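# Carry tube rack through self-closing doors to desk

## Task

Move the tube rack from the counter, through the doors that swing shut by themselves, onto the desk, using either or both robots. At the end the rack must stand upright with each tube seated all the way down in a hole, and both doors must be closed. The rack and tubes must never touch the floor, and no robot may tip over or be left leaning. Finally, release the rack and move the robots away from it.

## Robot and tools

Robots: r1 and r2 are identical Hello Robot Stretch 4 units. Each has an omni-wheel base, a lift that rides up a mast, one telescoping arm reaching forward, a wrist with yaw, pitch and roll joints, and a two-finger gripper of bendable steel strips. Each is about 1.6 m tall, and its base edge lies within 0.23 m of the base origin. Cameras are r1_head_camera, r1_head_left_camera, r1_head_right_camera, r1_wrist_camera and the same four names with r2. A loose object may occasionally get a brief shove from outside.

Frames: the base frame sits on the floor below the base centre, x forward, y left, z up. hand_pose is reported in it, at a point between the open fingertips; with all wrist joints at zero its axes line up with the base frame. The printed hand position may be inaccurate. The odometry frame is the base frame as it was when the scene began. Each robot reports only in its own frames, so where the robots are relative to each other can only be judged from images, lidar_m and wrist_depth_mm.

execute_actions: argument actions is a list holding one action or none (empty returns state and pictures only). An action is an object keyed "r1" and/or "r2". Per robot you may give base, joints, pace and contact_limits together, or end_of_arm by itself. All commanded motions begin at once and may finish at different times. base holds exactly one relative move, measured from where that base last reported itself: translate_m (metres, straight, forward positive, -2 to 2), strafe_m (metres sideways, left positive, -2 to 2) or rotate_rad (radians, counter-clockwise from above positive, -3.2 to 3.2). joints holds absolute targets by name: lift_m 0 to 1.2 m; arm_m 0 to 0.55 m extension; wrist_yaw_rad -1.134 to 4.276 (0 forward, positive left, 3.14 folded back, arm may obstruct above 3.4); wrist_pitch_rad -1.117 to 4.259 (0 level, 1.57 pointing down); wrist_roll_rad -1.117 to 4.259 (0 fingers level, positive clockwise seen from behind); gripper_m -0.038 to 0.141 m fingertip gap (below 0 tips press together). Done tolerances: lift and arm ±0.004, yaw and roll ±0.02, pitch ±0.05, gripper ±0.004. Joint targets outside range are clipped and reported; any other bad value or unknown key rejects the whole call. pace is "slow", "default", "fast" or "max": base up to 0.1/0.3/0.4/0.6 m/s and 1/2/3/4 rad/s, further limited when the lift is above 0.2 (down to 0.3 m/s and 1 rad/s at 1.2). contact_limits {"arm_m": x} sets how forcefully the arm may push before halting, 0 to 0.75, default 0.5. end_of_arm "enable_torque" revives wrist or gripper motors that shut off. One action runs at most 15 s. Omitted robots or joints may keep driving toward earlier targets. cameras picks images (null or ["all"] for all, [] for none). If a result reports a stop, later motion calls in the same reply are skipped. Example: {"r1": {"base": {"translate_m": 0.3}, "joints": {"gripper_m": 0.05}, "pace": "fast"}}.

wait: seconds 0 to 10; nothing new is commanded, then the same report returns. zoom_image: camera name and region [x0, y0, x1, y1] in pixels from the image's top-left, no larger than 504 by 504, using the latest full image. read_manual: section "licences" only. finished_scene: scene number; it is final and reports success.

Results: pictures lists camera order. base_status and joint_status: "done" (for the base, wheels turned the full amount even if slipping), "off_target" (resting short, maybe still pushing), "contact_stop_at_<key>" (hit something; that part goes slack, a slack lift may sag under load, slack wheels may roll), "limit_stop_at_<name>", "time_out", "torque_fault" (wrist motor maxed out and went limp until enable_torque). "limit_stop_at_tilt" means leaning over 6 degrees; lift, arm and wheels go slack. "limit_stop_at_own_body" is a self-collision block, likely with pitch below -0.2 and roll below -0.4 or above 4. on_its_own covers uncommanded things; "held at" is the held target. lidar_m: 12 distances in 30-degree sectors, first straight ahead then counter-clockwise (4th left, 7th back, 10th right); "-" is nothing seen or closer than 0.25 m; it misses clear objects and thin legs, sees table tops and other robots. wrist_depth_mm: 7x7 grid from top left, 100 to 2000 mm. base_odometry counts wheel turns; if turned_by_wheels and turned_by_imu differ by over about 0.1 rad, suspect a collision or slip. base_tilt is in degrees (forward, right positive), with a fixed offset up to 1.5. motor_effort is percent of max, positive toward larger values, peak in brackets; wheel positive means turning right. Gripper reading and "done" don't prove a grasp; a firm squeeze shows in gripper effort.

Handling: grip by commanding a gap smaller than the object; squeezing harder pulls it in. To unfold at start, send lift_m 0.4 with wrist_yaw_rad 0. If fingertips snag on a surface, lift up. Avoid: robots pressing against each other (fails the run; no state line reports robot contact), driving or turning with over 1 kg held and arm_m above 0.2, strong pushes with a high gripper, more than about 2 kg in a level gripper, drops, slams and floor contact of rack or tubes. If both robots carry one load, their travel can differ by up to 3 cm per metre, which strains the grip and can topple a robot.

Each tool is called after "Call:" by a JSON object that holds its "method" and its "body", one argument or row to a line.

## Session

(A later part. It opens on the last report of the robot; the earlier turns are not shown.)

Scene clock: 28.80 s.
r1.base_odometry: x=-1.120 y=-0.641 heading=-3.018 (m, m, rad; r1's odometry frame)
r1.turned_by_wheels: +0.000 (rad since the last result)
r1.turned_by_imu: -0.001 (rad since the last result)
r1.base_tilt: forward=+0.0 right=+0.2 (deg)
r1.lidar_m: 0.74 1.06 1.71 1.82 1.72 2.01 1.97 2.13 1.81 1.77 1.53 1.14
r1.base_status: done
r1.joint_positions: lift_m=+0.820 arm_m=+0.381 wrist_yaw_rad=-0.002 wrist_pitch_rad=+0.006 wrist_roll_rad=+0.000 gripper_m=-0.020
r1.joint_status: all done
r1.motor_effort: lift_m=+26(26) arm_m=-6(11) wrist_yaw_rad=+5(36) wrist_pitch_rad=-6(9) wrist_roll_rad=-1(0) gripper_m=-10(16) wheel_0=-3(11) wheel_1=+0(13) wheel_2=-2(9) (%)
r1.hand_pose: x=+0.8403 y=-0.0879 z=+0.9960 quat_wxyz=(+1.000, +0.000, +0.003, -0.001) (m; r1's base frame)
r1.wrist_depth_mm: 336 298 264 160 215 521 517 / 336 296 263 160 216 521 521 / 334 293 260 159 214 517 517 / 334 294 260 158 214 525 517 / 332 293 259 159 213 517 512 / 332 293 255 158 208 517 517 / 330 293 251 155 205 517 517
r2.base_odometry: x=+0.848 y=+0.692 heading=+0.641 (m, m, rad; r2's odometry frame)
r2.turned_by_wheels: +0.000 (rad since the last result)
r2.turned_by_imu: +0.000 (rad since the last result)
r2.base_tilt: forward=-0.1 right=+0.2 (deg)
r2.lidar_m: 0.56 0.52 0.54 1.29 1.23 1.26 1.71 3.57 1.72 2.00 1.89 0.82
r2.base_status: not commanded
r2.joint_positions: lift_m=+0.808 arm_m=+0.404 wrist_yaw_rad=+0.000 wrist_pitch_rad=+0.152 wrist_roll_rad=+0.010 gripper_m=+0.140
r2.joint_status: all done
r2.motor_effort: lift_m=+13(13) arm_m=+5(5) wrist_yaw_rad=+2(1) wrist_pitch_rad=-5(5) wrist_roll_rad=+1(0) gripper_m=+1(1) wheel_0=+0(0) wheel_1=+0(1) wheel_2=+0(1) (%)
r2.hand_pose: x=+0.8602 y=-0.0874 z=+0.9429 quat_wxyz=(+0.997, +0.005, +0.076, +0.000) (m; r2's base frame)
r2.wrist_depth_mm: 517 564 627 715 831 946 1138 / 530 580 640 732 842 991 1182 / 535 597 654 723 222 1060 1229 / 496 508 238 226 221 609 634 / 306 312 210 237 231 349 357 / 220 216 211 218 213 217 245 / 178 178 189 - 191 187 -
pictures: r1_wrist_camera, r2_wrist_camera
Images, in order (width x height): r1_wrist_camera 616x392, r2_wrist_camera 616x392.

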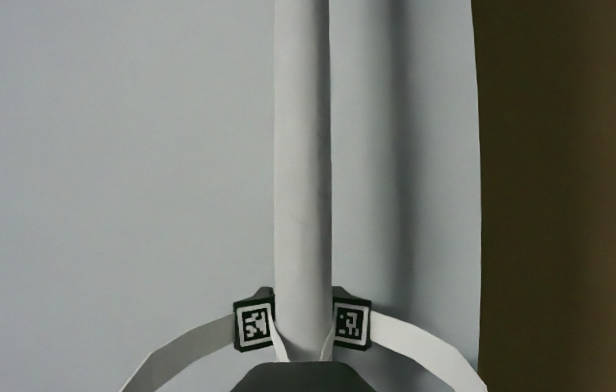

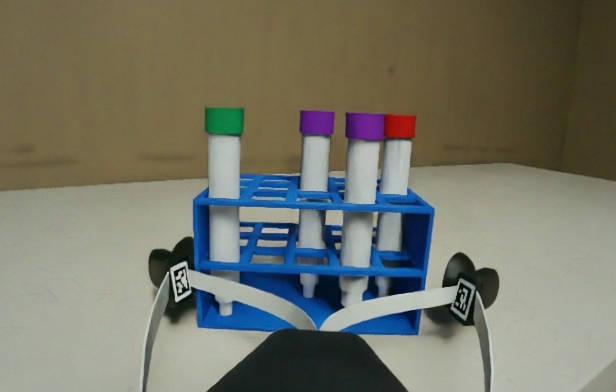

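Call:
{"method": "execute_actions", "body": {
  "actions": [
    {"r1":{"base":{"strafe_m":0.105},"joints":{"arm_m":0.22}},"r2":{"joints":{"arm_m":0.418,"gripper_m":0.07}}}
  ],
  "cameras": ["r1_wrist_camera","r2_wrist_camera"]
}}

Scene clock: 31.03 s.
r1.base_odometry: x=-1.107 y=-0.745 heading=-3.018 (m, m, rad; r1's odometry frame)
r1.turned_by_wheels: +0.000 (rad since the last result)
r1.turned_by_imu: -0.002 (rad since the last result)
r1.base_tilt: forward=+0.2 right=+0.3 (deg)
r1.lidar_m: 0.60 1.00 1.72 1.76 1.60 2.02 1.95 2.11 1.91 1.88 1.56 0.65
r1.base_status: done
r1.joint_positions: lift_m=+0.820 arm_m=+0.221 wrist_yaw_rad=-0.002 wrist_pitch_rad=+0.006 wrist_roll_rad=+0.000 gripper_m=-0.020
r1.joint_status: all done
r1.motor_effort: lift_m=+26(25) arm_m=-7(12) wrist_yaw_rad=+8(26) wrist_pitch_rad=-6(8) wrist_roll_rad=+1(1) gripper_m=-15(14) wheel_0=-3(19) wheel_1=+1(6) wheel_2=+0(8) (%)
r1.hand_pose: x=+0.6804 y=-0.0881 z=+0.9960 quat_wxyz=(+1.000, +0.000, +0.003, -0.001) (m; r1's base frame)
r1.wrist_depth_mm: 504 389 307 174 220 203 683 / 508 382 306 173 220 200 683 / 500 384 304 173 220 199 691 / 496 379 303 173 220 200 676 / 496 379 303 172 219 199 683 / 496 379 296 173 210 198 676 / 496 382 286 165 209 190 676
r2.base_odometry: x=+0.848 y=+0.692 heading=+0.641 (m, m, rad; r2's odometry frame)
r2.turned_by_wheels: +0.000 (rad since the last result)
r2.turned_by_imu: +0.000 (rad since the last result)
r2.base_tilt: forward=-0.1 right=+0.2 (deg)
r2.lidar_m: 0.56 0.53 0.55 1.29 1.22 1.26 1.72 3.58 1.62 1.99 1.89 0.81
r2.base_status: not commanded
r2.joint_positions: lift_m=+0.808 arm_m=+0.417 wrist_yaw_rad=+0.000 wrist_pitch_rad=+0.153 wrist_roll_rad=+0.010 gripper_m=+0.071
r2.joint_status: all done
r2.motor_effort: lift_m=+13(13) arm_m=+5(5) wrist_yaw_rad=+1(0) wrist_pitch_rad=-7(7) wrist_roll_rad=+0(0) gripper_m=-29(30) wheel_0=+0(0) wheel_1=-1(1) wheel_2=+1(0) (%)
r2.hand_pose: x=+0.8732 y=-0.0874 z=+0.9427 quat_wxyz=(+0.997, +0.005, +0.076, +0.000) (m; r2's base frame)
r2.wrist_depth_mm: 508 554 615 699 788 931 1118 / 512 569 627 723 831 976 1160 / 530 591 634 715 195 1025 1229 / 488 504 196 207 195 609 627 / 304 315 192 216 204 322 351 / 218 200 199 217 193 182 242 / 177 177 187 - 182 186 -
pictures: r1_wrist_camera, r2_wrist_camera
Images, in order (width x height): r1_wrist_camera 616x392, r2_wrist_camera 616x392.

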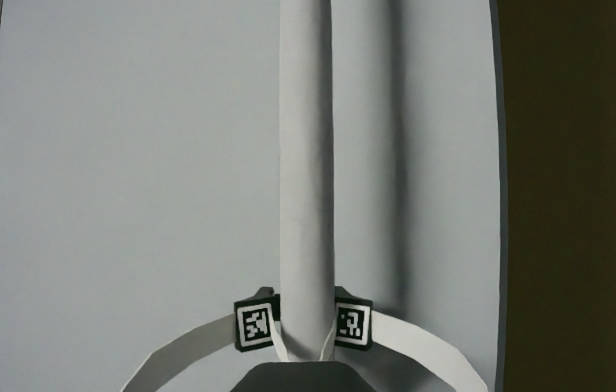

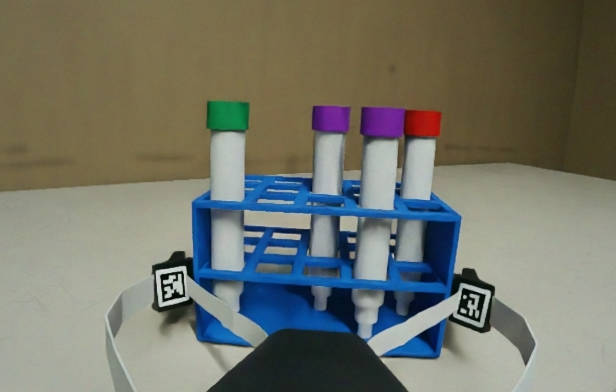

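Gripped. Lift, and continue opening.

Call:
{"method": "execute_actions", "body": {
  "actions": [
    {"r1":{"base":{"strafe_m":0.12},"joints":{"arm_m":0.11}},"r2":{"joints":{"lift_m":0.86}}}
  ],
  "cameras": ["r1_wrist_camera","r2_wrist_camera","r1_head_camera"]
}}

Scene clock: 32.83 s.
r1.base_odometry: x=-1.092 y=-0.864 heading=-3.018 (m, m, rad; r1's odometry frame)
r1.turned_by_wheels: +0.000 (rad since the last result)
r1.turned_by_imu: +0.000 (rad since the last result)
r1.base_tilt: forward=+0.2 right=+0.1 (deg)
r1.lidar_m: 0.48 1.03 1.74 1.84 1.51 2.00 1.96 2.14 2.06 2.01 1.55 0.53
r1.base_status: done
r1.joint_positions: lift_m=+0.820 arm_m=+0.111 wrist_yaw_rad=-0.002 wrist_pitch_rad=+0.006 wrist_roll_rad=+0.000 gripper_m=-0.020
r1.joint_status: all done
r1.motor_effort: lift_m=+25(26) arm_m=-6(12) wrist_yaw_rad=+5(12) wrist_pitch_rad=-7(8) wrist_roll_rad=+1(1) gripper_m=-13(13) wheel_0=-3(16) wheel_1=-1(7) wheel_2=+0(5) (%)
r1.hand_pose: x=+0.5704 y=-0.0880 z=+0.9959 quat_wxyz=(+1.000, +0.000, +0.003, -0.001) (m; r1's base frame)
r1.wrist_depth_mm: 831 539 351 163 210 172 809 / 809 530 345 163 209 174 788 / 842 521 345 163 211 175 788 / 809 517 343 162 210 175 798 / 820 512 342 162 210 174 798 / 820 525 329 162 197 173 788 / 809 521 314 159 193 164 798
r2.base_odometry: x=+0.848 y=+0.692 heading=+0.641 (m, m, rad; r2's odometry frame)
r2.turned_by_wheels: +0.000 (rad since the last result)
r2.turned_by_imu: +0.000 (rad since the last result)
r2.base_tilt: forward=-0.1 right=+0.1 (deg)
r2.lidar_m: 0.57 0.53 0.54 1.31 1.23 1.25 1.70 3.57 1.53 1.99 1.89 0.82
r2.base_status: not commanded
r2.joint_positions: lift_m=+0.860 arm_m=+0.417 wrist_yaw_rad=+0.000 wrist_pitch_rad=+0.153 wrist_roll_rad=+0.010 gripper_m=+0.071
r2.joint_status: all done
r2.motor_effort: lift_m=+23(22) arm_m=+5(5) wrist_yaw_rad=+0(0) wrist_pitch_rad=-8(7) wrist_roll_rad=+0(0) gripper_m=-27(29) wheel_0=+1(0) wheel_1=-1(1) wheel_2=+1(1) (%)
r2.hand_pose: x=+0.8732 y=-0.0874 z=+0.9938 quat_wxyz=(+0.997, +0.005, +0.076, +0.000) (m; r2's base frame)
r2.wrist_depth_mm: 504 549 621 699 788 946 1118 / 517 569 627 715 831 991 1160 / 530 585 627 715 195 1025 1229 / 544 597 195 206 195 842 878 / 427 442 191 216 203 455 500 / 309 282 199 217 194 182 342 / 251 250 254 - 190 263 -
pictures: r1_head_camera, r1_wrist_camera, r2_wrist_camera
Images, in order (width x height): r1_head_camera 420x560, r1_wrist_camera 616x392, r2_wrist_camera 616x392.

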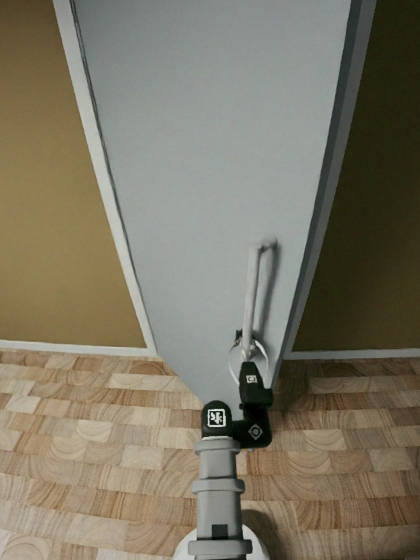

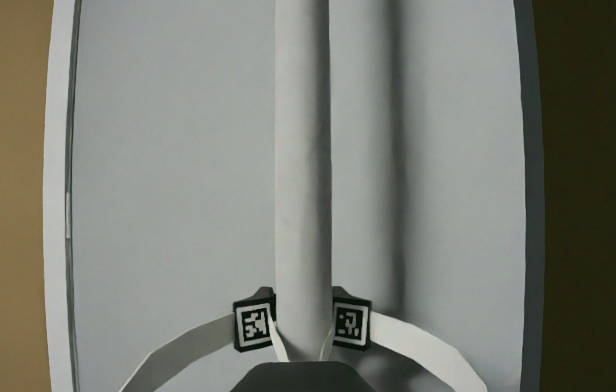

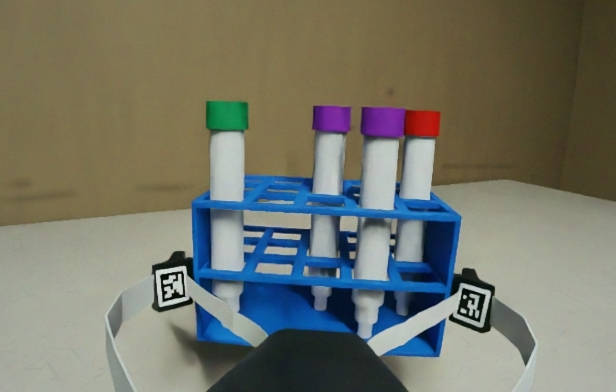

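Call:
{"method": "execute_actions", "body": {
  "actions": [
    {"r1":{"base":{"strafe_m":0.11},"joints":{"arm_m":0.045}},"r2":{"base":{"rotate_rad":0.66},"joints":{"arm_m":0.0}}}
  ],
  "cameras": ["r1_wrist_camera","r2_wrist_camera","r1_head_right_camera"]
}}

Scene clock: 36.17 s.
r1.base_odometry: x=-1.079 y=-0.974 heading=-3.018 (m, m, rad; r1's odometry frame)
r1.turned_by_wheels: +0.000 (rad since the last result)
r1.turned_by_imu: -0.001 (rad since the last result)
r1.base_tilt: forward=+0.0 right=+0.1 (deg)
r1.lidar_m: 0.40 1.21 1.74 1.95 1.40 2.02 1.94 2.08 2.18 2.11 1.53 0.44
r1.base_status: done
r1.joint_positions: lift_m=+0.820 arm_m=+0.046 wrist_yaw_rad=-0.002 wrist_pitch_rad=+0.006 wrist_roll_rad=+0.000 gripper_m=-0.020
r1.joint_status: all done
r1.motor_effort: lift_m=+26(26) arm_m=-6(14) wrist_yaw_rad=+8(20) wrist_pitch_rad=-7(7) wrist_roll_rad=-1(1) gripper_m=-12(18) wheel_0=-1(15) wheel_1=-1(11) wheel_2=-2(2) (%)
r1.hand_pose: x=+0.5053 y=-0.0881 z=+0.9960 quat_wxyz=(+1.000, +0.000, +0.003, -0.001) (m; r1's base frame)
r1.wrist_depth_mm: 917 891 418 156 204 159 - / 904 891 413 155 204 160 - / 891 866 404 155 204 162 - / 917 842 407 154 204 161 - / 904 854 404 154 204 161 - / 917 878 379 154 189 160 - / 891 878 355 151 187 150 -
r2.base_odometry: x=+0.848 y=+0.692 heading=+1.301 (m, m, rad; r2's odometry frame)
r2.turned_by_wheels: +0.660 (rad since the last result)
r2.turned_by_imu: +0.665 (rad since the last result)
r2.base_tilt: forward=-0.1 right=+0.1 (deg)
r2.lidar_m: 0.43 0.60 1.24 1.23 1.32 1.94 1.60 1.41 1.93 1.57 0.70 0.42
r2.base_status: done
r2.joint_positions: lift_m=+0.860 arm_m=+0.002 wrist_yaw_rad=+0.000 wrist_pitch_rad=+0.153 wrist_roll_rad=+0.010 gripper_m=+0.071
r2.joint_status: all done
joint sent to its limit — the command would take r2.arm_m past its lower limit, so that joint was sent only as far as its limit.
r2.motor_effort: lift_m=+23(23) arm_m=-5(7) wrist_yaw_rad=+2(4) wrist_pitch_rad=-8(9) wrist_roll_rad=+0(0) gripper_m=-28(30) wheel_0=-2(11) wheel_1=+0(6) wheel_2=+2(10) (%)
r2.hand_pose: x=+0.4579 y=-0.0874 z=+0.9937 quat_wxyz=(+0.997, +0.005, +0.077, +0.000) (m; r2's base frame)
r2.wrist_depth_mm: 931 891 878 842 820 798 778 / 976 946 891 866 854 831 798 / 976 976 931 904 193 854 831 / 1042 991 195 208 186 842 842 / 436 449 190 216 203 459 508 / 373 351 199 218 195 182 349 / 413 392 379 - 190 319 -
pictures: r1_head_right_camera, r1_wrist_camera, r2_wrist_camera
Images, in order (width x height): r1_head_right_camera 420x672, r1_wrist_camera 616x392, r2_wrist_camera 616x392.

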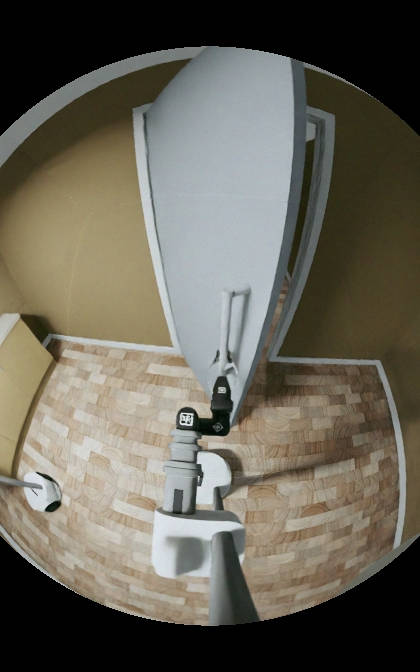

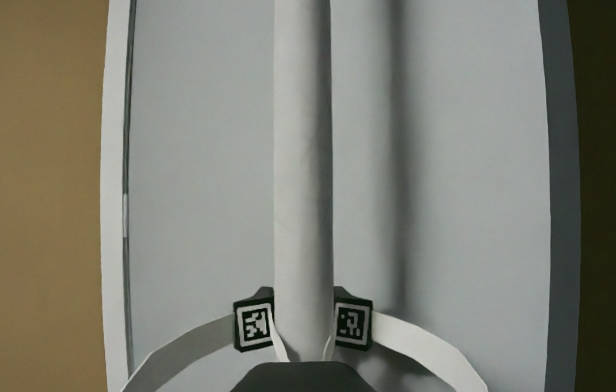

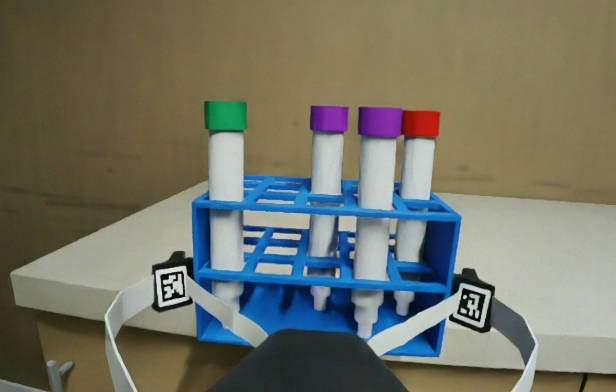

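Call:
{"method": "execute_actions", "body": {
  "actions": [
    {"r2":{"base":{"rotate_rad":-0.09}}}
  ],
  "cameras": []
}}

Call:
{"method": "execute_actions", "body": {
  "actions": [
    {"r2":{"base":{"translate_m":-1.0}}}
  ],
  "cameras": ["r1_head_right_camera","r2_head_right_camera"]
}}

Scene clock: 37.33 s.
r1.base_odometry: x=-1.079 y=-0.974 heading=-3.018 (m, m, rad; r1's odometry frame)
r1.turned_by_wheels: +0.000 (rad since the last result)
r1.turned_by_imu: +0.000 (rad since the last result)
r1.base_tilt: forward=+0.1 right=+0.3 (deg)
r1.lidar_m: 0.42 1.22 1.72 1.95 1.39 2.01 1.94 2.10 2.16 2.10 1.55 0.45
r1.base_status: not commanded
r1.joint_positions: lift_m=+0.820 arm_m=+0.046 wrist_yaw_rad=-0.002 wrist_pitch_rad=+0.006 wrist_roll_rad=+0.000 gripper_m=-0.020
r1.joint_status: not commanded
r1.motor_effort: lift_m=+26(26) arm_m=-6(6) wrist_yaw_rad=+7(7) wrist_pitch_rad=-7(7) wrist_roll_rad=+1(1) gripper_m=-12(10) wheel_0=-1(1) wheel_1=-1(1) wheel_2=-2(2) (%)
r1.hand_pose: x=+0.5053 y=-0.0881 z=+0.9960 quat_wxyz=(+1.000, +0.000, +0.003, -0.001) (m; r1's base frame)
r1.wrist_depth_mm: 931 904 415 156 202 160 - / 917 878 413 155 204 160 - / 917 866 407 154 204 161 - / 904 866 407 154 204 161 - / 878 854 404 154 203 161 - / 891 878 382 154 189 160 - / 891 878 359 151 187 149 -
r2.base_odometry: x=+0.848 y=+0.692 heading=+1.211 (m, m, rad; r2's odometry frame)
r2.turned_by_wheels: -0.090 (rad since the last result)
r2.turned_by_imu: -0.091 (rad since the last result)
r2.base_tilt: forward=-0.1 right=+0.2 (deg)
r2.lidar_m: 0.43 0.56 1.28 1.23 1.27 1.77 3.69 1.42 1.98 1.89 0.76 0.43
r2.base_status: done
r2.joint_positions: lift_m=+0.860 arm_m=+0.002 wrist_yaw_rad=+0.000 wrist_pitch_rad=+0.153 wrist_roll_rad=+0.010 gripper_m=+0.071
r2.joint_status: not commanded
r2.motor_effort: lift_m=+23(23) arm_m=-5(5) wrist_yaw_rad=-1(2) wrist_pitch_rad=-9(9) wrist_roll_rad=+1(0) gripper_m=-27(29) wheel_0=+0(2) wheel_1=+0(4) wheel_2=+0(7) (%)
r2.hand_pose: x=+0.4579 y=-0.0874 z=+0.9937 quat_wxyz=(+0.997, +0.005, +0.077, +0.000) (m; r2's base frame)
r2.wrist_depth_mm: 878 866 866 854 854 842 831 / 904 891 878 878 878 842 842 / 931 904 904 904 194 878 866 / 946 842 195 207 185 842 891 / 433 449 191 216 205 462 504 / 351 343 199 218 193 183 347 / 387 382 375 - 190 353 -
pictures: none
No camera images: the call's "cameras" was empty. Leave "cameras" out to get every camera's image.

Scene clock: 42.17 s.
r1.base_odometry: x=-1.079 y=-0.974 heading=-3.018 (m, m, rad; r1's odometry frame)
r1.turned_by_wheels: +0.000 (rad since the last result)
r1.turned_by_imu: -0.002 (rad since the last result)
r1.base_tilt: forward=+0.1 right=+0.2 (deg)
r1.lidar_m: 0.42 1.20 1.74 1.97 0.69 0.64 1.93 2.10 2.17 2.09 1.53 0.43
r1.base_status: not commanded
r1.joint_positions: lift_m=+0.820 arm_m=+0.046 wrist_yaw_rad=-0.002 wrist_pitch_rad=+0.006 wrist_roll_rad=+0.000 gripper_m=-0.020
r1.joint_status: not commanded
r1.motor_effort: lift_m=+26(26) arm_m=-6(6) wrist_yaw_rad=+7(7) wrist_pitch_rad=-7(7) wrist_roll_rad=+0(0) gripper_m=-13(10) wheel_0=-1(1) wheel_1=-1(1) wheel_2=-2(2) (%)
r1.hand_pose: x=+0.5053 y=-0.0881 z=+0.9960 quat_wxyz=(+1.000, +0.000, +0.003, -0.001) (m; r1's base frame)
r1.wrist_depth_mm: 904 878 415 156 203 160 - / 904 891 413 155 204 160 - / 917 866 407 155 204 161 - / 904 842 407 154 204 162 - / 891 866 404 154 204 161 - / 891 878 379 154 188 160 - / 904 878 357 150 187 149 -
r2.base_odometry: x=+0.496 y=-0.244 heading=+1.211 (m, m, rad; r2's odometry frame)
r2.turned_by_wheels: +0.000 (rad since the last result)
r2.turned_by_imu: +0.003 (rad since the last result)
r2.base_tilt: forward=-0.1 right=+0.2 (deg)
r2.lidar_m: 0.41 1.76 1.29 1.22 1.28 1.77 2.60 0.76 0.65 1.52 1.97 0.43
r2.base_status: done
r2.joint_positions: lift_m=+0.860 arm_m=+0.002 wrist_yaw_rad=+0.000 wrist_pitch_rad=+0.153 wrist_roll_rad=+0.010 gripper_m=+0.071
r2.joint_status: not commanded
r2.motor_effort: lift_m=+23(23) arm_m=-6(5) wrist_yaw_rad=+0(1) wrist_pitch_rad=-9(9) wrist_roll_rad=+1(0) gripper_m=-27(28) wheel_0=-1(3) wheel_1=-1(6) wheel_2=+0(8) (%)
r2.hand_pose: x=+0.4579 y=-0.0874 z=+0.9937 quat_wxyz=(+0.997, +0.005, +0.077, +0.000) (m; r2's base frame)
r2.wrist_depth_mm: 1661 1808 1808 1756 1808 1756 1708 / 1708 1863 1808 1756 1756 1756 1756 / 1756 1921 1537 1308 193 1808 1808 / 1756 - 196 208 195 1281 1281 / 1808 - 191 217 204 1366 1336 / 1708 1756 199 218 193 182 1397 / 1537 1576 1618 - 189 1499 1430
pictures: r1_head_right_camera, r2_head_right_camera
Images, in order (width x height): r1_head_right_camera 420x672, r2_head_right_camera 420x672.

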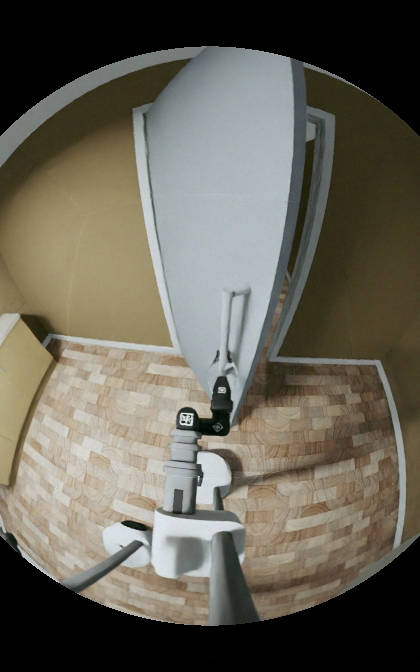

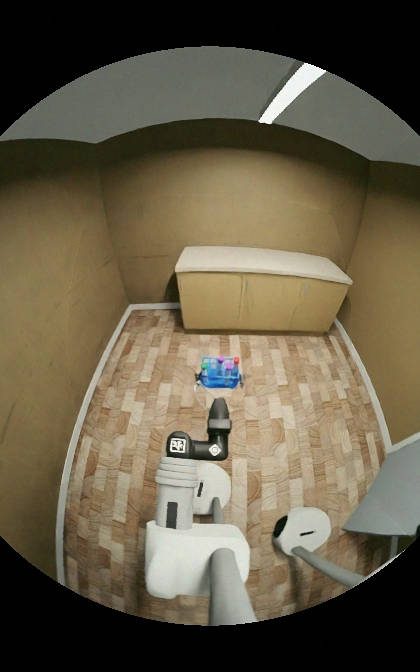

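Call:
{"method": "execute_actions", "body": {
  "actions": [
    {"r2":{"base":{"translate_m":-1.45},"pace":"fast"}}
  ],
  "cameras": []
}}

Call:
{"method": "execute_actions", "body": {
  "actions": [
    {"r2":{"base":{"rotate_rad":-1.17}}}
  ],
  "cameras": ["r2_head_camera","r2_head_right_camera","r2_wrist_camera"]
}}

Scene clock: 47.70 s.
r1.base_odometry: x=-1.079 y=-0.974 heading=-3.018 (m, m, rad; r1's odometry frame)
r1.turned_by_wheels: +0.000 (rad since the last result)
r1.turned_by_imu: -0.002 (rad since the last result)
r1.base_tilt: forward=+0.3 right=+0.2 (deg)
r1.lidar_m: 0.41 1.18 1.72 1.98 2.10 2.00 1.93 0.76 0.93 2.11 1.55 0.42
r1.base_status: not commanded
r1.joint_positions: lift_m=+0.820 arm_m=+0.046 wrist_yaw_rad=-0.002 wrist_pitch_rad=+0.006 wrist_roll_rad=+0.000 gripper_m=-0.020
r1.joint_status: not commanded
r1.motor_effort: lift_m=+26(26) arm_m=-6(7) wrist_yaw_rad=+7(7) wrist_pitch_rad=-6(6) wrist_roll_rad=+0(0) gripper_m=-13(10) wheel_0=-1(1) wheel_1=-1(1) wheel_2=-2(2) (%)
r1.hand_pose: x=+0.5053 y=-0.0881 z=+0.9960 quat_wxyz=(+1.000, +0.000, +0.003, -0.001) (m; r1's base frame)
r1.wrist_depth_mm: 917 904 415 156 203 160 - / 917 904 407 155 203 160 - / 917 854 410 155 204 161 - / 904 866 407 155 204 162 - / 904 854 404 154 203 161 - / 891 866 379 154 189 160 - / 917 866 355 151 188 150 -
r2.base_odometry: x=-0.015 y=-1.601 heading=+1.211 (m, m, rad; r2's odometry frame)
r2.turned_by_wheels: +0.000 (rad since the last result)
r2.turned_by_imu: +0.004 (rad since the last result)
r2.base_tilt: forward=-0.1 right=+0.2 (deg)
r2.lidar_m: 0.42 1.76 1.30 1.23 1.30 1.19 1.11 1.16 1.64 1.87 1.16 0.42
r2.base_status: done
r2.joint_positions: lift_m=+0.860 arm_m=+0.002 wrist_yaw_rad=+0.000 wrist_pitch_rad=+0.153 wrist_roll_rad=+0.010 gripper_m=+0.071
r2.joint_status: not commanded
r2.motor_effort: lift_m=+23(23) arm_m=-5(5) wrist_yaw_rad=+1(2) wrist_pitch_rad=-9(9) wrist_roll_rad=+0(1) gripper_m=-28(27) wheel_0=-1(6) wheel_1=+0(6) wheel_2=-2(12) (%)
r2.hand_pose: x=+0.4579 y=-0.0874 z=+0.9937 quat_wxyz=(+0.997, +0.005, +0.077, +0.000) (m; r2's base frame)
r2.wrist_depth_mm: 1661 - - - - - - / 1756 - - - - - - / 1756 - - - 194 - 723 / 1756 - 195 206 195 - - / 1808 - 190 216 204 - - / 1756 1756 198 218 195 183 - / 1537 1537 1618 - 190 1661 1537
pictures: none
No camera images: the call's "cameras" was empty. Leave "cameras" out to get every camera's image.

Scene clock: 49.50 s.
r1.base_odometry: x=-1.079 y=-0.974 heading=-3.018 (m, m, rad; r1's odometry frame)
r1.turned_by_wheels: +0.000 (rad since the last result)
r1.turned_by_imu: -0.001 (rad since the last result)
r1.base_tilt: forward=+0.1 right=+0.1 (deg)
r1.lidar_m: 0.43 1.19 1.76 1.96 2.10 2.02 1.96 1.06 0.88 2.12 1.55 0.41
r1.base_status: not commanded
r1.joint_positions: lift_m=+0.820 arm_m=+0.046 wrist_yaw_rad=-0.002 wrist_pitch_rad=+0.006 wrist_roll_rad=+0.000 gripper_m=-0.020
r1.joint_status: not commanded
r1.motor_effort: lift_m=+26(26) arm_m=-7(7) wrist_yaw_rad=+7(7) wrist_pitch_rad=-7(7) wrist_roll_rad=+0(0) gripper_m=-12(13) wheel_0=-1(1) wheel_1=-1(1) wheel_2=-2(2) (%)
r1.hand_pose: x=+0.5053 y=-0.0881 z=+0.9960 quat_wxyz=(+1.000, +0.000, +0.003, -0.001) (m; r1's base frame)
r1.wrist_depth_mm: 917 891 415 156 202 160 - / 904 891 410 155 204 161 - / 904 878 413 155 202 161 - / 917 854 404 154 203 161 - / 904 854 407 154 204 161 - / 891 878 377 154 189 160 - / 904 878 357 151 187 150 -
r2.base_odometry: x=-0.015 y=-1.601 heading=+0.041 (m, m, rad; r2's odometry frame)
r2.turned_by_wheels: -1.170 (rad since the last result)
r2.turned_by_imu: -1.180 (rad since the last result)
r2.base_tilt: forward=-0.2 right=+0.2 (deg)
r2.lidar_m: 0.41 1.01 2.98 2.03 1.36 1.23 1.27 1.23 1.10 1.12 1.47 0.44
r2.base_status: done
r2.joint_positions: lift_m=+0.860 arm_m=+0.002 wrist_yaw_rad=+0.000 wrist_pitch_rad=+0.153 wrist_roll_rad=+0.010 gripper_m=+0.071
r2.joint_status: not commanded
r2.motor_effort: lift_m=+23(23) arm_m=-5(5) wrist_yaw_rad=+0(0) wrist_pitch_rad=-9(9) wrist_roll_rad=+1(1) gripper_m=-30(28) wheel_0=+1(9) wheel_1=-2(6) wheel_2=+0(7) (%)
r2.hand_pose: x=+0.4579 y=-0.0874 z=+0.9937 quat_wxyz=(+0.997, +0.005, +0.077, +0.000) (m; r2's base frame)
r2.wrist_depth_mm: - - - - 1537 1366 1255 / - - - - 1537 1397 1281 / - - 1160 - 194 1430 1308 / - - 191 206 187 1464 1336 / - - 191 216 203 1499 1397 / 1808 1708 199 218 195 183 1430 / 1499 1537 1499 - 190 1537 1430
pictures: r2_head_camera, r2_head_right_camera, r2_wrist_camera
Images, in order (width x height): r2_head_camera 420x560, r2_head_right_camera 420x672, r2_wrist_camera 616x392.

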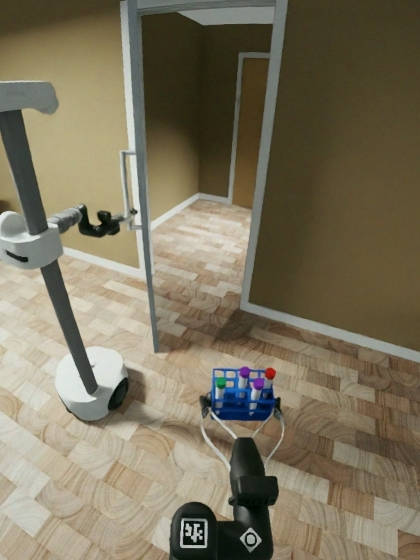

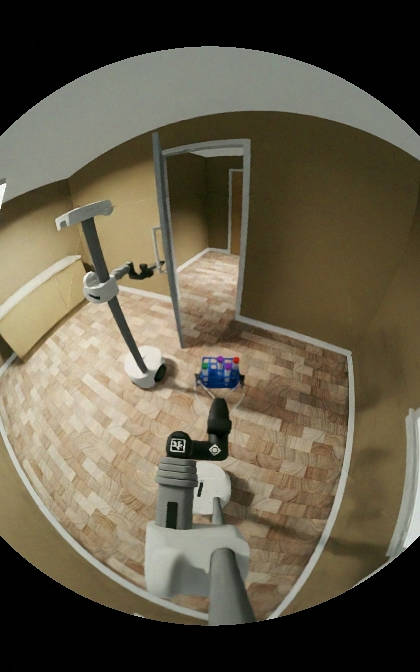

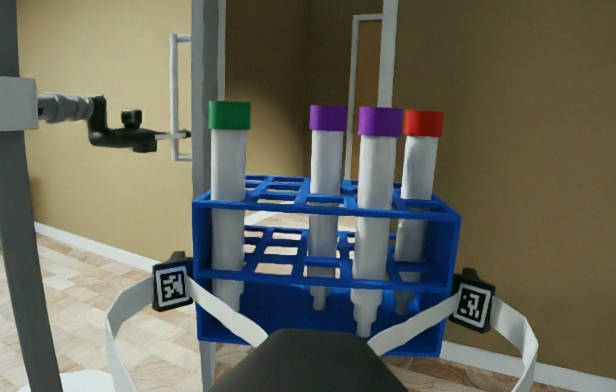

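Call:
{"method": "execute_actions", "body": {
  "actions": [
    {"r2":{"base":{"translate_m":1.38}}}
  ],
  "cameras": ["r2_head_camera","r2_head_left_camera","r1_head_right_camera"]
}}

Scene clock: 56.03 s.
r1.base_odometry: x=-1.079 y=-0.974 heading=-3.018 (m, m, rad; r1's odometry frame)
r1.turned_by_wheels: +0.000 (rad since the last result)
r1.turned_by_imu: -0.002 (rad since the last result)
r1.base_tilt: forward=+0.0 right=+0.2 (deg)
r1.lidar_m: 0.42 1.19 1.75 1.94 2.10 2.00 1.93 2.08 2.18 2.12 0.49 0.42
r1.base_status: not commanded
r1.joint_positions: lift_m=+0.820 arm_m=+0.046 wrist_yaw_rad=-0.002 wrist_pitch_rad=+0.006 wrist_roll_rad=+0.000 gripper_m=-0.020
r1.joint_status: not commanded
r1.motor_effort: lift_m=+26(26) arm_m=-6(6) wrist_yaw_rad=+7(7) wrist_pitch_rad=-7(7) wrist_roll_rad=+0(1) gripper_m=-10(11) wheel_0=-1(1) wheel_1=-1(1) wheel_2=-2(2) (%)
r1.hand_pose: x=+0.5053 y=-0.0881 z=+0.9960 quat_wxyz=(+1.000, +0.000, +0.003, -0.001) (m; r1's base frame)
r1.wrist_depth_mm: 904 891 418 156 203 160 - / 904 878 410 156 204 160 - / 891 878 410 155 204 161 - / 904 866 404 154 204 161 - / 904 866 404 154 203 161 - / 878 878 379 154 189 160 - / 904 891 355 151 187 150 -
r2.base_odometry: x=+1.364 y=-1.545 heading=+0.041 (m, m, rad; r2's odometry frame)
r2.turned_by_wheels: +0.000 (rad since the last result)
r2.turned_by_imu: -0.006 (rad since the last result)
r2.base_tilt: forward=-0.1 right=+0.2 (deg)
r2.lidar_m: 0.42 0.52 0.31 0.26 0.45 2.52 2.57 1.78 1.69 0.99 0.66 0.42
r2.base_status: done
r2.joint_positions: lift_m=+0.860 arm_m=+0.002 wrist_yaw_rad=+0.000 wrist_pitch_rad=+0.153 wrist_roll_rad=+0.010 gripper_m=+0.071
r2.joint_status: not commanded
r2.motor_effort: lift_m=+22(23) arm_m=-5(5) wrist_yaw_rad=+0(1) wrist_pitch_rad=-9(10) wrist_roll_rad=+1(1) gripper_m=-29(28) wheel_0=+1(7) wheel_1=-1(6) wheel_2=+3(7) (%)
r2.hand_pose: x=+0.4579 y=-0.0874 z=+0.9937 quat_wxyz=(+0.997, +0.005, +0.077, +0.000) (m; r2's base frame)
r2.wrist_depth_mm: 741 1537 - - - - - / 750 1576 - - - - - / 768 1618 1863 - 193 - - / 788 1618 196 206 195 - - / 798 1708 191 216 203 - 351 / 798 1537 199 218 194 182 353 / 809 1537 1537 - 189 1661 -
pictures: r1_head_right_camera, r2_head_camera, r2_head_left_camera
Images, in order (width x height): r1_head_right_camera 420x672, r2_head_camera 420x560, r2_head_left_camera 420x672.

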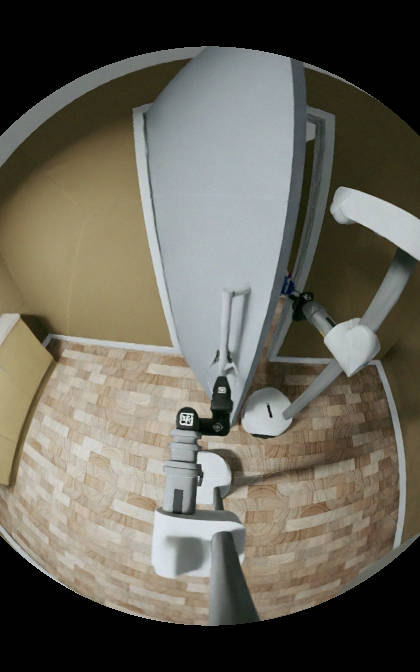

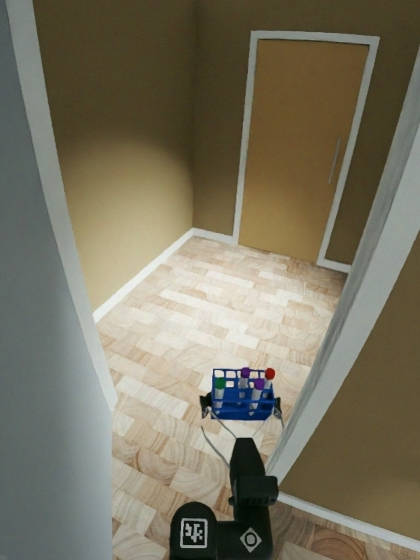

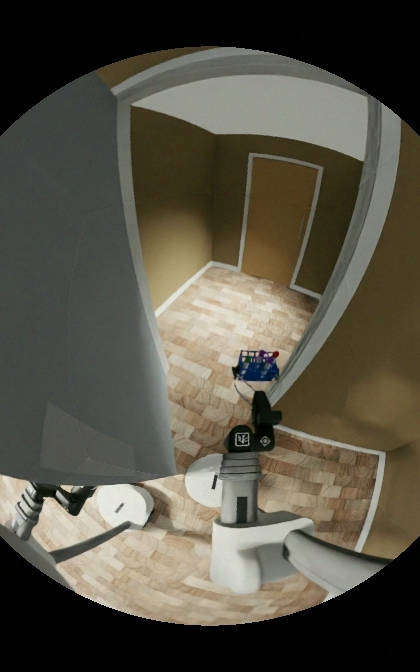

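Call:
{"method": "execute_actions", "body": {
  "actions": [
    {"r1":{"joints":{"gripper_m":0.06}},"r2":{"base":{"strafe_m":0.03},"joints":{"wrist_yaw_rad":0.3},"pace":"slow"}}
  ],
  "cameras": ["r1_wrist_camera","r1_head_camera"]
}}

Scene clock: 58.63 s.
r1.base_odometry: x=-1.079 y=-0.974 heading=-3.019 (m, m, rad; r1's odometry frame)
r1.turned_by_wheels: +0.000 (rad since the last result)
r1.turned_by_imu: -0.001 (rad since the last result)
r1.base_tilt: forward=+0.0 right=+0.1 (deg)
r1.lidar_m: 0.44 1.21 1.77 1.96 2.09 2.01 1.93 2.08 2.18 2.11 0.49 0.45
r1.base_status: not commanded
r1.joint_positions: lift_m=+0.820 arm_m=+0.046 wrist_yaw_rad=-0.007 wrist_pitch_rad=+0.006 wrist_roll_rad=+0.000 gripper_m=+0.060
r1.joint_status: all done
r1.on_its_own: wrist_yaw_rad is at rest, and its effort (+20) is outside its rest range (-13 to +13)
r1.motor_effort: lift_m=+25(26) arm_m=-6(7) wrist_yaw_rad=+20(20) wrist_pitch_rad=-7(7) wrist_roll_rad=+1(0) gripper_m=-4(9) wheel_0=-2(2) wheel_1=-1(1) wheel_2=-2(2) (%)
r1.hand_pose: x=+0.5048 y=-0.0894 z=+0.9960 quat_wxyz=(+1.000, +0.000, +0.003, -0.003) (m; r1's base frame)
r1.wrist_depth_mm: 917 866 462 315 225 191 - / 931 866 459 315 226 194 169 / 904 831 452 315 225 194 171 / 904 842 449 315 226 194 170 / 904 854 452 312 226 194 170 / 904 854 211 315 182 192 169 / 904 866 424 175 223 180 -
r2.base_odometry: x=+1.363 y=-1.515 heading=+0.041 (m, m, rad; r2's odometry frame)
r2.turned_by_wheels: +0.000 (rad since the last result)
r2.turned_by_imu: +0.000 (rad since the last result)
r2.base_tilt: forward=-0.1 right=+0.2 (deg)
r2.lidar_m: 0.42 0.42 0.25 0.34 0.41 0.62 2.54 1.83 1.71 1.02 0.68 0.63
r2.base_status: done
r2.joint_positions: lift_m=+0.860 arm_m=+0.002 wrist_yaw_rad=+0.300 wrist_pitch_rad=+0.153 wrist_roll_rad=+0.010 gripper_m=+0.071
r2.joint_status: all done
r2.motor_effort: lift_m=+22(23) arm_m=-5(5) wrist_yaw_rad=+2(6) wrist_pitch_rad=-8(8) wrist_roll_rad=+0(0) gripper_m=-27(29) wheel_0=-1(1) wheel_1=+0(6) wheel_2=+1(3) (%)
r2.hand_pose: x=+0.4710 y=+0.0006 z=+0.9937 quat_wxyz=(+0.986, -0.006, +0.077, +0.148) (m; r2's base frame)
r2.wrist_depth_mm: 424 585 1464 1863 - - - / 430 603 1464 1808 - - - / 439 615 820 1808 194 - - / 445 627 196 205 195 - - / 445 597 191 217 202 - - / 449 530 200 218 195 182 - / 445 647 931 - 189 1576 1661
pictures: r1_head_camera, r1_wrist_camera
Images, in order (width x height): r1_head_camera 420x560, r1_wrist_camera 616x392.

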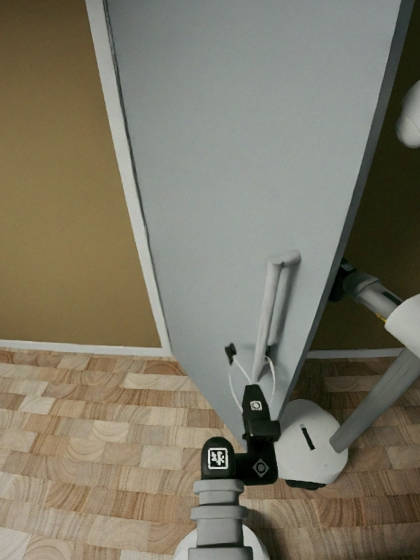

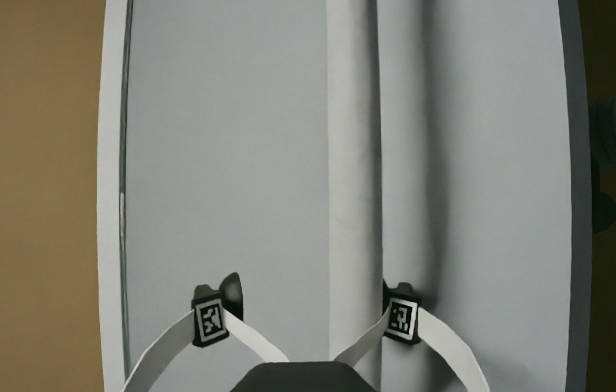

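Call:
{"method": "execute_actions", "body": {
  "actions": [
    {"r1":{"joints":{"gripper_m":0.075}},"r2":{"base":{"strafe_m":0.04},"pace":"slow"}}
  ],
  "cameras": ["r1_wrist_camera"]
}}

Scene clock: 60.37 s.
r1.base_odometry: x=-1.079 y=-0.974 heading=-3.018 (m, m, rad; r1's odometry frame)
r1.turned_by_wheels: +0.000 (rad since the last result)
r1.turned_by_imu: +0.000 (rad since the last result)
r1.base_tilt: forward=+0.1 right=+0.3 (deg)
r1.lidar_m: 0.41 1.20 1.76 1.97 2.08 2.04 1.94 2.10 2.17 2.11 0.44 0.43
r1.base_status: not commanded
r1.joint_positions: lift_m=+0.820 arm_m=+0.046 wrist_yaw_rad=-0.002 wrist_pitch_rad=+0.006 wrist_roll_rad=+0.000 gripper_m=+0.075
r1.joint_status: all done
r1.motor_effort: lift_m=+26(26) arm_m=-4(6) wrist_yaw_rad=+6(20) wrist_pitch_rad=-6(7) wrist_roll_rad=+0(0) gripper_m=+1(9) wheel_0=+0(2) wheel_1=+0(1) wheel_2=-5(5) (%)
r1.hand_pose: x=+0.5048 y=-0.0880 z=+0.9960 quat_wxyz=(+1.000, +0.000, +0.003, -0.001) (m; r1's base frame)
r1.wrist_depth_mm: 917 904 445 163 219 174 - / 931 891 439 163 220 174 - / 917 891 433 162 220 175 153 / 904 878 430 162 222 175 153 / 904 878 433 161 220 175 153 / 904 878 207 162 198 174 - / 904 878 407 144 210 167 -
r2.base_odometry: x=+1.361 y=-1.475 heading=+0.041 (m, m, rad; r2's odometry frame)
r2.turned_by_wheels: +0.000 (rad since the last result)
r2.turned_by_imu: +0.000 (rad since the last result)
r2.base_tilt: forward=-0.1 right=+0.2 (deg)
r2.lidar_m: 0.43 0.38 0.25 0.29 0.36 0.56 2.52 1.88 1.75 1.05 0.68 0.63
r2.base_status: done
r2.joint_positions: lift_m=+0.860 arm_m=+0.002 wrist_yaw_rad=+0.300 wrist_pitch_rad=+0.153 wrist_roll_rad=+0.010 gripper_m=+0.071
r2.joint_status: not commanded
r2.motor_effort: lift_m=+23(23) arm_m=-4(5) wrist_yaw_rad=+0(1) wrist_pitch_rad=-9(9) wrist_roll_rad=+0(0) gripper_m=-26(28) wheel_0=-5(8) wheel_1=+6(8) wheel_2=+1(2) (%)
r2.hand_pose: x=+0.4710 y=+0.0007 z=+0.9937 quat_wxyz=(+0.986, -0.006, +0.077, +0.149) (m; r2's base frame)
r2.wrist_depth_mm: 387 530 809 1756 - - - / 392 549 820 1808 - - - / 399 554 741 1756 194 - - / 404 564 191 206 186 - - / 407 544 191 216 203 - - / 410 484 199 219 195 182 - / 413 585 866 - 190 1618 1618
pictures: r1_wrist_camera
Images, in order (width x height): r1_wrist_camera 616x392.

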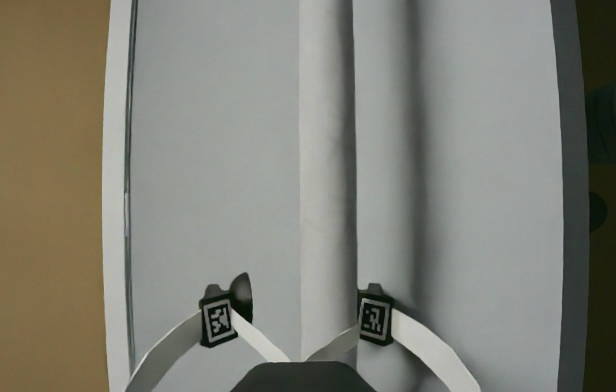

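Call:
{"method": "execute_actions", "body": {
  "actions": [
    {"r1":{"base":{"translate_m":-0.09},"pace":"slow"}}
  ],
  "cameras": ["r1_wrist_camera"]
}}

Scene clock: 62.80 s.
r1.base_odometry: x=-0.989 y=-0.962 heading=-3.019 (m, m, rad; r1's odometry frame)
r1.turned_by_wheels: +0.000 (rad since the last result)
r1.turned_by_imu: -0.001 (rad since the last result)
r1.base_tilt: forward=+0.0 right=+0.3 (deg)
r1.lidar_m: 0.52 1.28 1.85 1.96 2.07 1.90 1.86 1.98 2.16 2.09 0.54 0.48
r1.base_status: done
r1.joint_positions: lift_m=+0.820 arm_m=+0.046 wrist_yaw_rad=+0.000 wrist_pitch_rad=+0.006 wrist_roll_rad=+0.000 gripper_m=+0.075
r1.joint_status: not commanded
r1.motor_effort: lift_m=+26(26) arm_m=-3(4) wrist_yaw_rad=-1(7) wrist_pitch_rad=-7(7) wrist_roll_rad=+0(0) gripper_m=-1(1) wheel_0=-2(3) wheel_1=-2(2) wheel_2=+0(8) (%)
r1.hand_pose: x=+0.5050 y=-0.0874 z=+0.9960 quat_wxyz=(+1.000, +0.000, +0.003, +0.000) (m; r1's base frame)
r1.wrist_depth_mm: 1008 1008 580 332 285 253 976 / 1025 991 574 330 286 250 960 / 1008 976 564 334 287 249 387 / 991 991 564 334 286 250 508 / 991 991 564 334 285 249 931 / 991 976 210 330 210 250 960 / 976 960 569 143 274 247 931
r2.base_odometry: x=+1.361 y=-1.475 heading=+0.041 (m, m, rad; r2's odometry frame)
r2.turned_by_wheels: +0.000 (rad since the last result)
r2.turned_by_imu: +0.000 (rad since the last result)
r2.base_tilt: forward=-0.2 right=+0.2 (deg)
r2.lidar_m: 0.42 0.38 0.25 0.30 0.36 0.58 2.53 1.88 1.75 1.06 0.70 0.63
r2.base_status: not commanded
r2.joint_positions: lift_m=+0.860 arm_m=+0.002 wrist_yaw_rad=+0.300 wrist_pitch_rad=+0.153 wrist_roll_rad=+0.010 gripper_m=+0.071
r2.joint_status: not commanded
r2.motor_effort: lift_m=+23(23) arm_m=-5(4) wrist_yaw_rad=+0(2) wrist_pitch_rad=-8(8) wrist_roll_rad=+0(0) gripper_m=-28(29) wheel_0=-4(4) wheel_1=+5(6) wheel_2=+1(1) (%)
r2.hand_pose: x=+0.4710 y=+0.0007 z=+0.9937 quat_wxyz=(+0.986, -0.006, +0.077, +0.149) (m; r2's base frame)
r2.wrist_depth_mm: 387 530 809 1756 - - - / 389 549 809 1863 - - - / 402 549 750 1756 195 - - / 407 574 196 206 195 - - / 413 544 192 216 203 - - / 410 484 200 217 195 182 - / 413 580 866 - 189 1618 1756
pictures: r1_wrist_camera
Images, in order (width x height): r1_wrist_camera 616x392.

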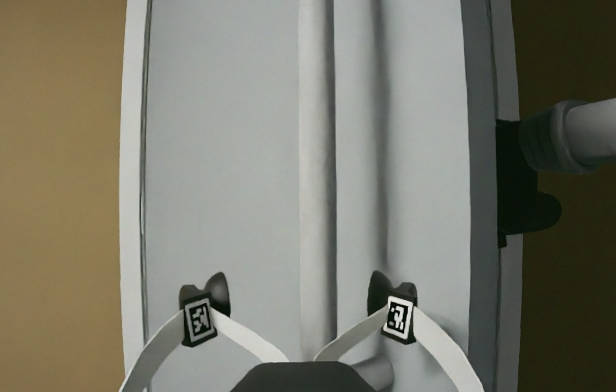

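Call:
{"method": "execute_actions", "body": {
  "actions": [
    {"r1":{"base":{"translate_m":-0.23},"joints":{"wrist_yaw_rad":3.0,"lift_m":0.3,"arm_m":0.0}},"r2":{"base":{"strafe_m":0.13},"joints":{"wrist_yaw_rad":0.0},"pace":"slow"}}
  ],
  "cameras": ["r1_head_left_camera","r2_head_left_camera"]
}}

Scene clock: 66.70 s.
r1.base_odometry: x=-0.761 y=-0.934 heading=-3.019 (m, m, rad; r1's odometry frame)
r1.turned_by_wheels: +0.000 (rad since the last result)
r1.turned_by_imu: +0.000 (rad since the last result)
r1.base_tilt: forward=+0.0 right=+0.3 (deg)
r1.lidar_m: 0.62 1.53 2.05 1.98 2.11 1.66 1.61 1.72 2.15 2.09 2.00 0.60
r1.base_status: done
r1.joint_positions: lift_m=+0.300 arm_m=+0.001 wrist_yaw_rad=+3.000 wrist_pitch_rad=+0.006 wrist_roll_rad=+0.000 gripper_m=+0.075
r1.joint_status: all done
r1.motor_effort: lift_m=+14(25) arm_m=-7(7) wrist_yaw_rad=+1(11) wrist_pitch_rad=-6(6) wrist_roll_rad=+0(0) gripper_m=-2(1) wheel_0=+0(6) wheel_1=+1(4) wheel_2=-1(9) (%)
r1.hand_pose: x=-0.1011 y=+0.1273 z=+0.4769 quat_wxyz=(+0.071, -0.003, +0.000, +0.997) (m; r1's base frame)
r1.wrist_depth_mm: 139 239 1863 1863 1863 1921 1983 / 116 144 1863 1808 1863 1921 - / 117 144 1756 1863 1863 1921 1921 / 136 176 1756 1808 1863 1921 1921 / 1661 1756 1756 1808 1863 1921 1921 / 1708 1661 210 1808 211 1756 1808 / 1336 1182 1255 144 1229 1205 1229
r2.base_odometry: x=+1.356 y=-1.345 heading=+0.041 (m, m, rad; r2's odometry frame)
r2.turned_by_wheels: +0.000 (rad since the last result)
r2.turned_by_imu: -0.001 (rad since the last result)
r2.base_tilt: forward=-0.2 right=+0.2 (deg)
r2.lidar_m: 0.42 0.31 0.25 - 0.64 0.62 2.48 2.02 1.87 1.12 0.74 0.42
r2.base_status: done
r2.joint_positions: lift_m=+0.860 arm_m=+0.002 wrist_yaw_rad=+0.000 wrist_pitch_rad=+0.153 wrist_roll_rad=+0.010 gripper_m=+0.071
r2.joint_status: all done
r2.motor_effort: lift_m=+23(23) arm_m=-4(5) wrist_yaw_rad=+0(8) wrist_pitch_rad=-9(8) wrist_roll_rad=+1(1) gripper_m=-28(29) wheel_0=-1(8) wheel_1=+1(6) wheel_2=+1(1) (%)
r2.hand_pose: x=+0.4579 y=-0.0874 z=+0.9937 quat_wxyz=(+0.997, +0.005, +0.077, +0.000) (m; r2's base frame)
r2.wrist_depth_mm: 473 707 1756 - - - - / 477 723 1808 - - - - / 488 750 1576 - 195 - - / 492 750 195 206 195 - - / 496 707 191 216 204 - - / 492 597 200 218 195 182 - / 488 768 1618 - 189 1618 1708
pictures: r1_head_left_camera, r2_head_left_camera
Images, in order (width x height): r1_head_left_camera 420x672, r2_head_left_camera 420x672.

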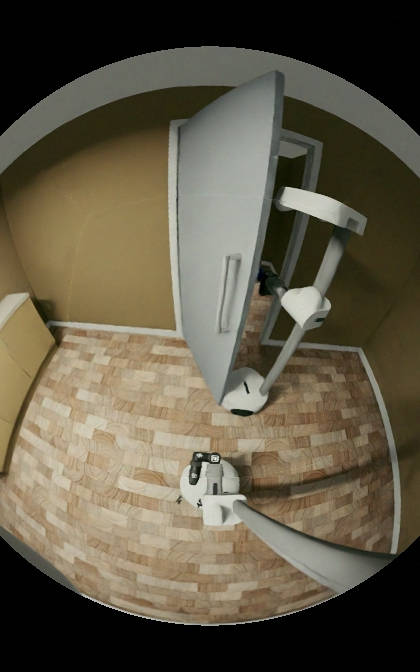

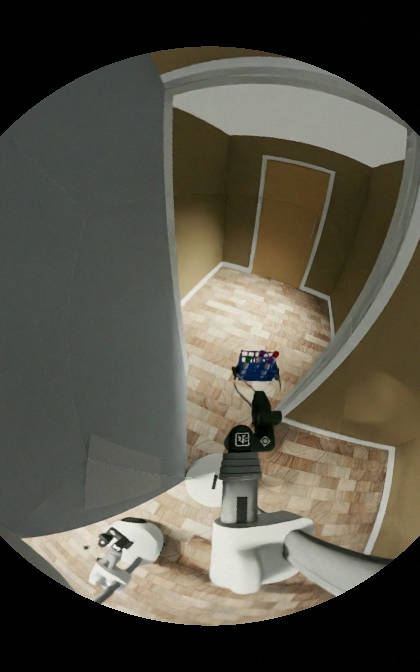

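Call:
{"method": "execute_actions", "body": {
  "actions": [
    {"r1":{"base":{"rotate_rad":0.65}},"r2":{"base":{"strafe_m":0.19}}}
  ],
  "cameras": ["r1_head_right_camera","r2_head_left_camera"]
}}

Scene clock: 68.87 s.
r1.base_odometry: x=-0.761 y=-0.934 heading=-2.369 (m, m, rad; r1's odometry frame)
r1.turned_by_wheels: +0.650 (rad since the last result)
r1.turned_by_imu: +0.658 (rad since the last result)
r1.base_tilt: forward=-0.1 right=+0.2 (deg)
r1.lidar_m: 1.64 1.99 1.98 2.02 1.62 1.63 1.82 2.14 2.07 1.80 0.49 0.49
r1.base_status: done
r1.joint_positions: lift_m=+0.300 arm_m=+0.001 wrist_yaw_rad=+3.000 wrist_pitch_rad=+0.006 wrist_roll_rad=+0.000 gripper_m=+0.075
r1.joint_status: not commanded
r1.motor_effort: lift_m=+14(15) arm_m=-7(7) wrist_yaw_rad=+1(0) wrist_pitch_rad=-6(7) wrist_roll_rad=+0(0) gripper_m=-2(1) wheel_0=-1(6) wheel_1=-1(4) wheel_2=-1(8) (%)
r1.hand_pose: x=-0.1011 y=+0.1273 z=+0.4769 quat_wxyz=(+0.071, -0.003, +0.000, +0.997) (m; r1's base frame)
r1.wrist_depth_mm: 139 237 - - 1756 1537 1397 / 116 144 - - 1808 1576 1430 / 116 144 - 1983 1756 1576 1430 / 136 176 - 1921 1708 1499 1397 / - - - - 1708 1576 1397 / 1808 1921 209 1863 211 1576 1397 / 1281 1205 1281 144 1255 1229 1281
r2.base_odometry: x=+1.348 y=-1.155 heading=+0.041 (m, m, rad; r2's odometry frame)
r2.turned_by_wheels: +0.000 (rad since the last result)
r2.turned_by_imu: +0.000 (rad since the last result)
r2.base_tilt: forward=-0.1 right=+0.2 (deg)
r2.lidar_m: 0.42 0.25 0.25 - 0.63 0.51 0.61 2.21 2.04 1.24 0.87 0.43
r2.base_status: done
r2.joint_positions: lift_m=+0.860 arm_m=+0.002 wrist_yaw_rad=+0.000 wrist_pitch_rad=+0.153 wrist_roll_rad=+0.010 gripper_m=+0.071
r2.joint_status: not commanded
r2.motor_effort: lift_m=+23(23) arm_m=-4(6) wrist_yaw_rad=-1(2) wrist_pitch_rad=-9(10) wrist_roll_rad=+0(0) gripper_m=-28(29) wheel_0=+1(14) wheel_1=-1(9) wheel_2=+1(4) (%)
r2.hand_pose: x=+0.4579 y=-0.0874 z=+0.9937 quat_wxyz=(+0.997, +0.005, +0.077, +0.000) (m; r2's base frame)
r2.wrist_depth_mm: 300 402 661 - - - - / 304 413 609 - - - - / 312 427 549 - 194 - - / 315 430 196 206 186 - - / 320 418 191 217 203 - - / 324 373 200 217 195 182 - / 324 449 640 - 190 1661 1708
pictures: r1_head_right_camera, r2_head_left_camera
Images, in order (width x height): r1_head_right_camera 420x672, r2_head_left_camera 420x672.

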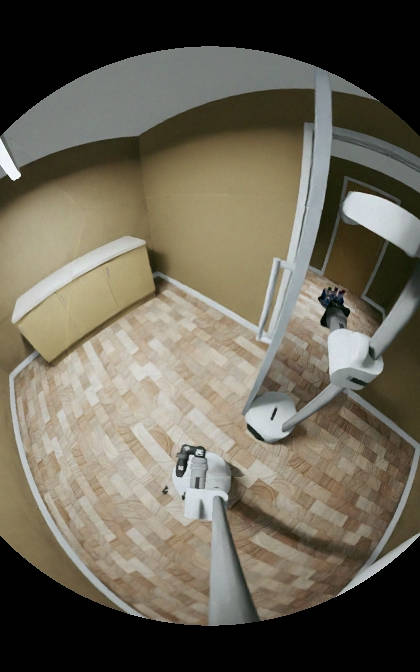

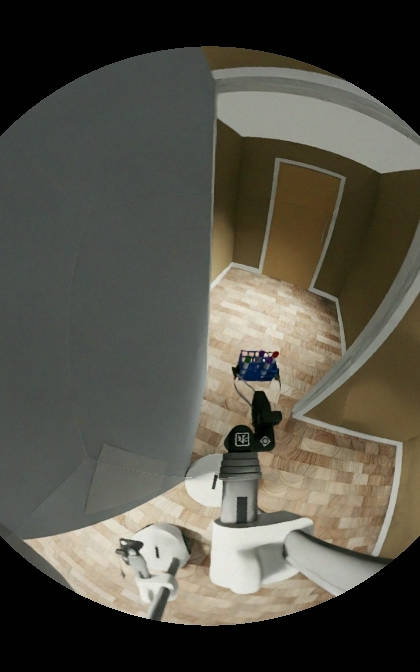

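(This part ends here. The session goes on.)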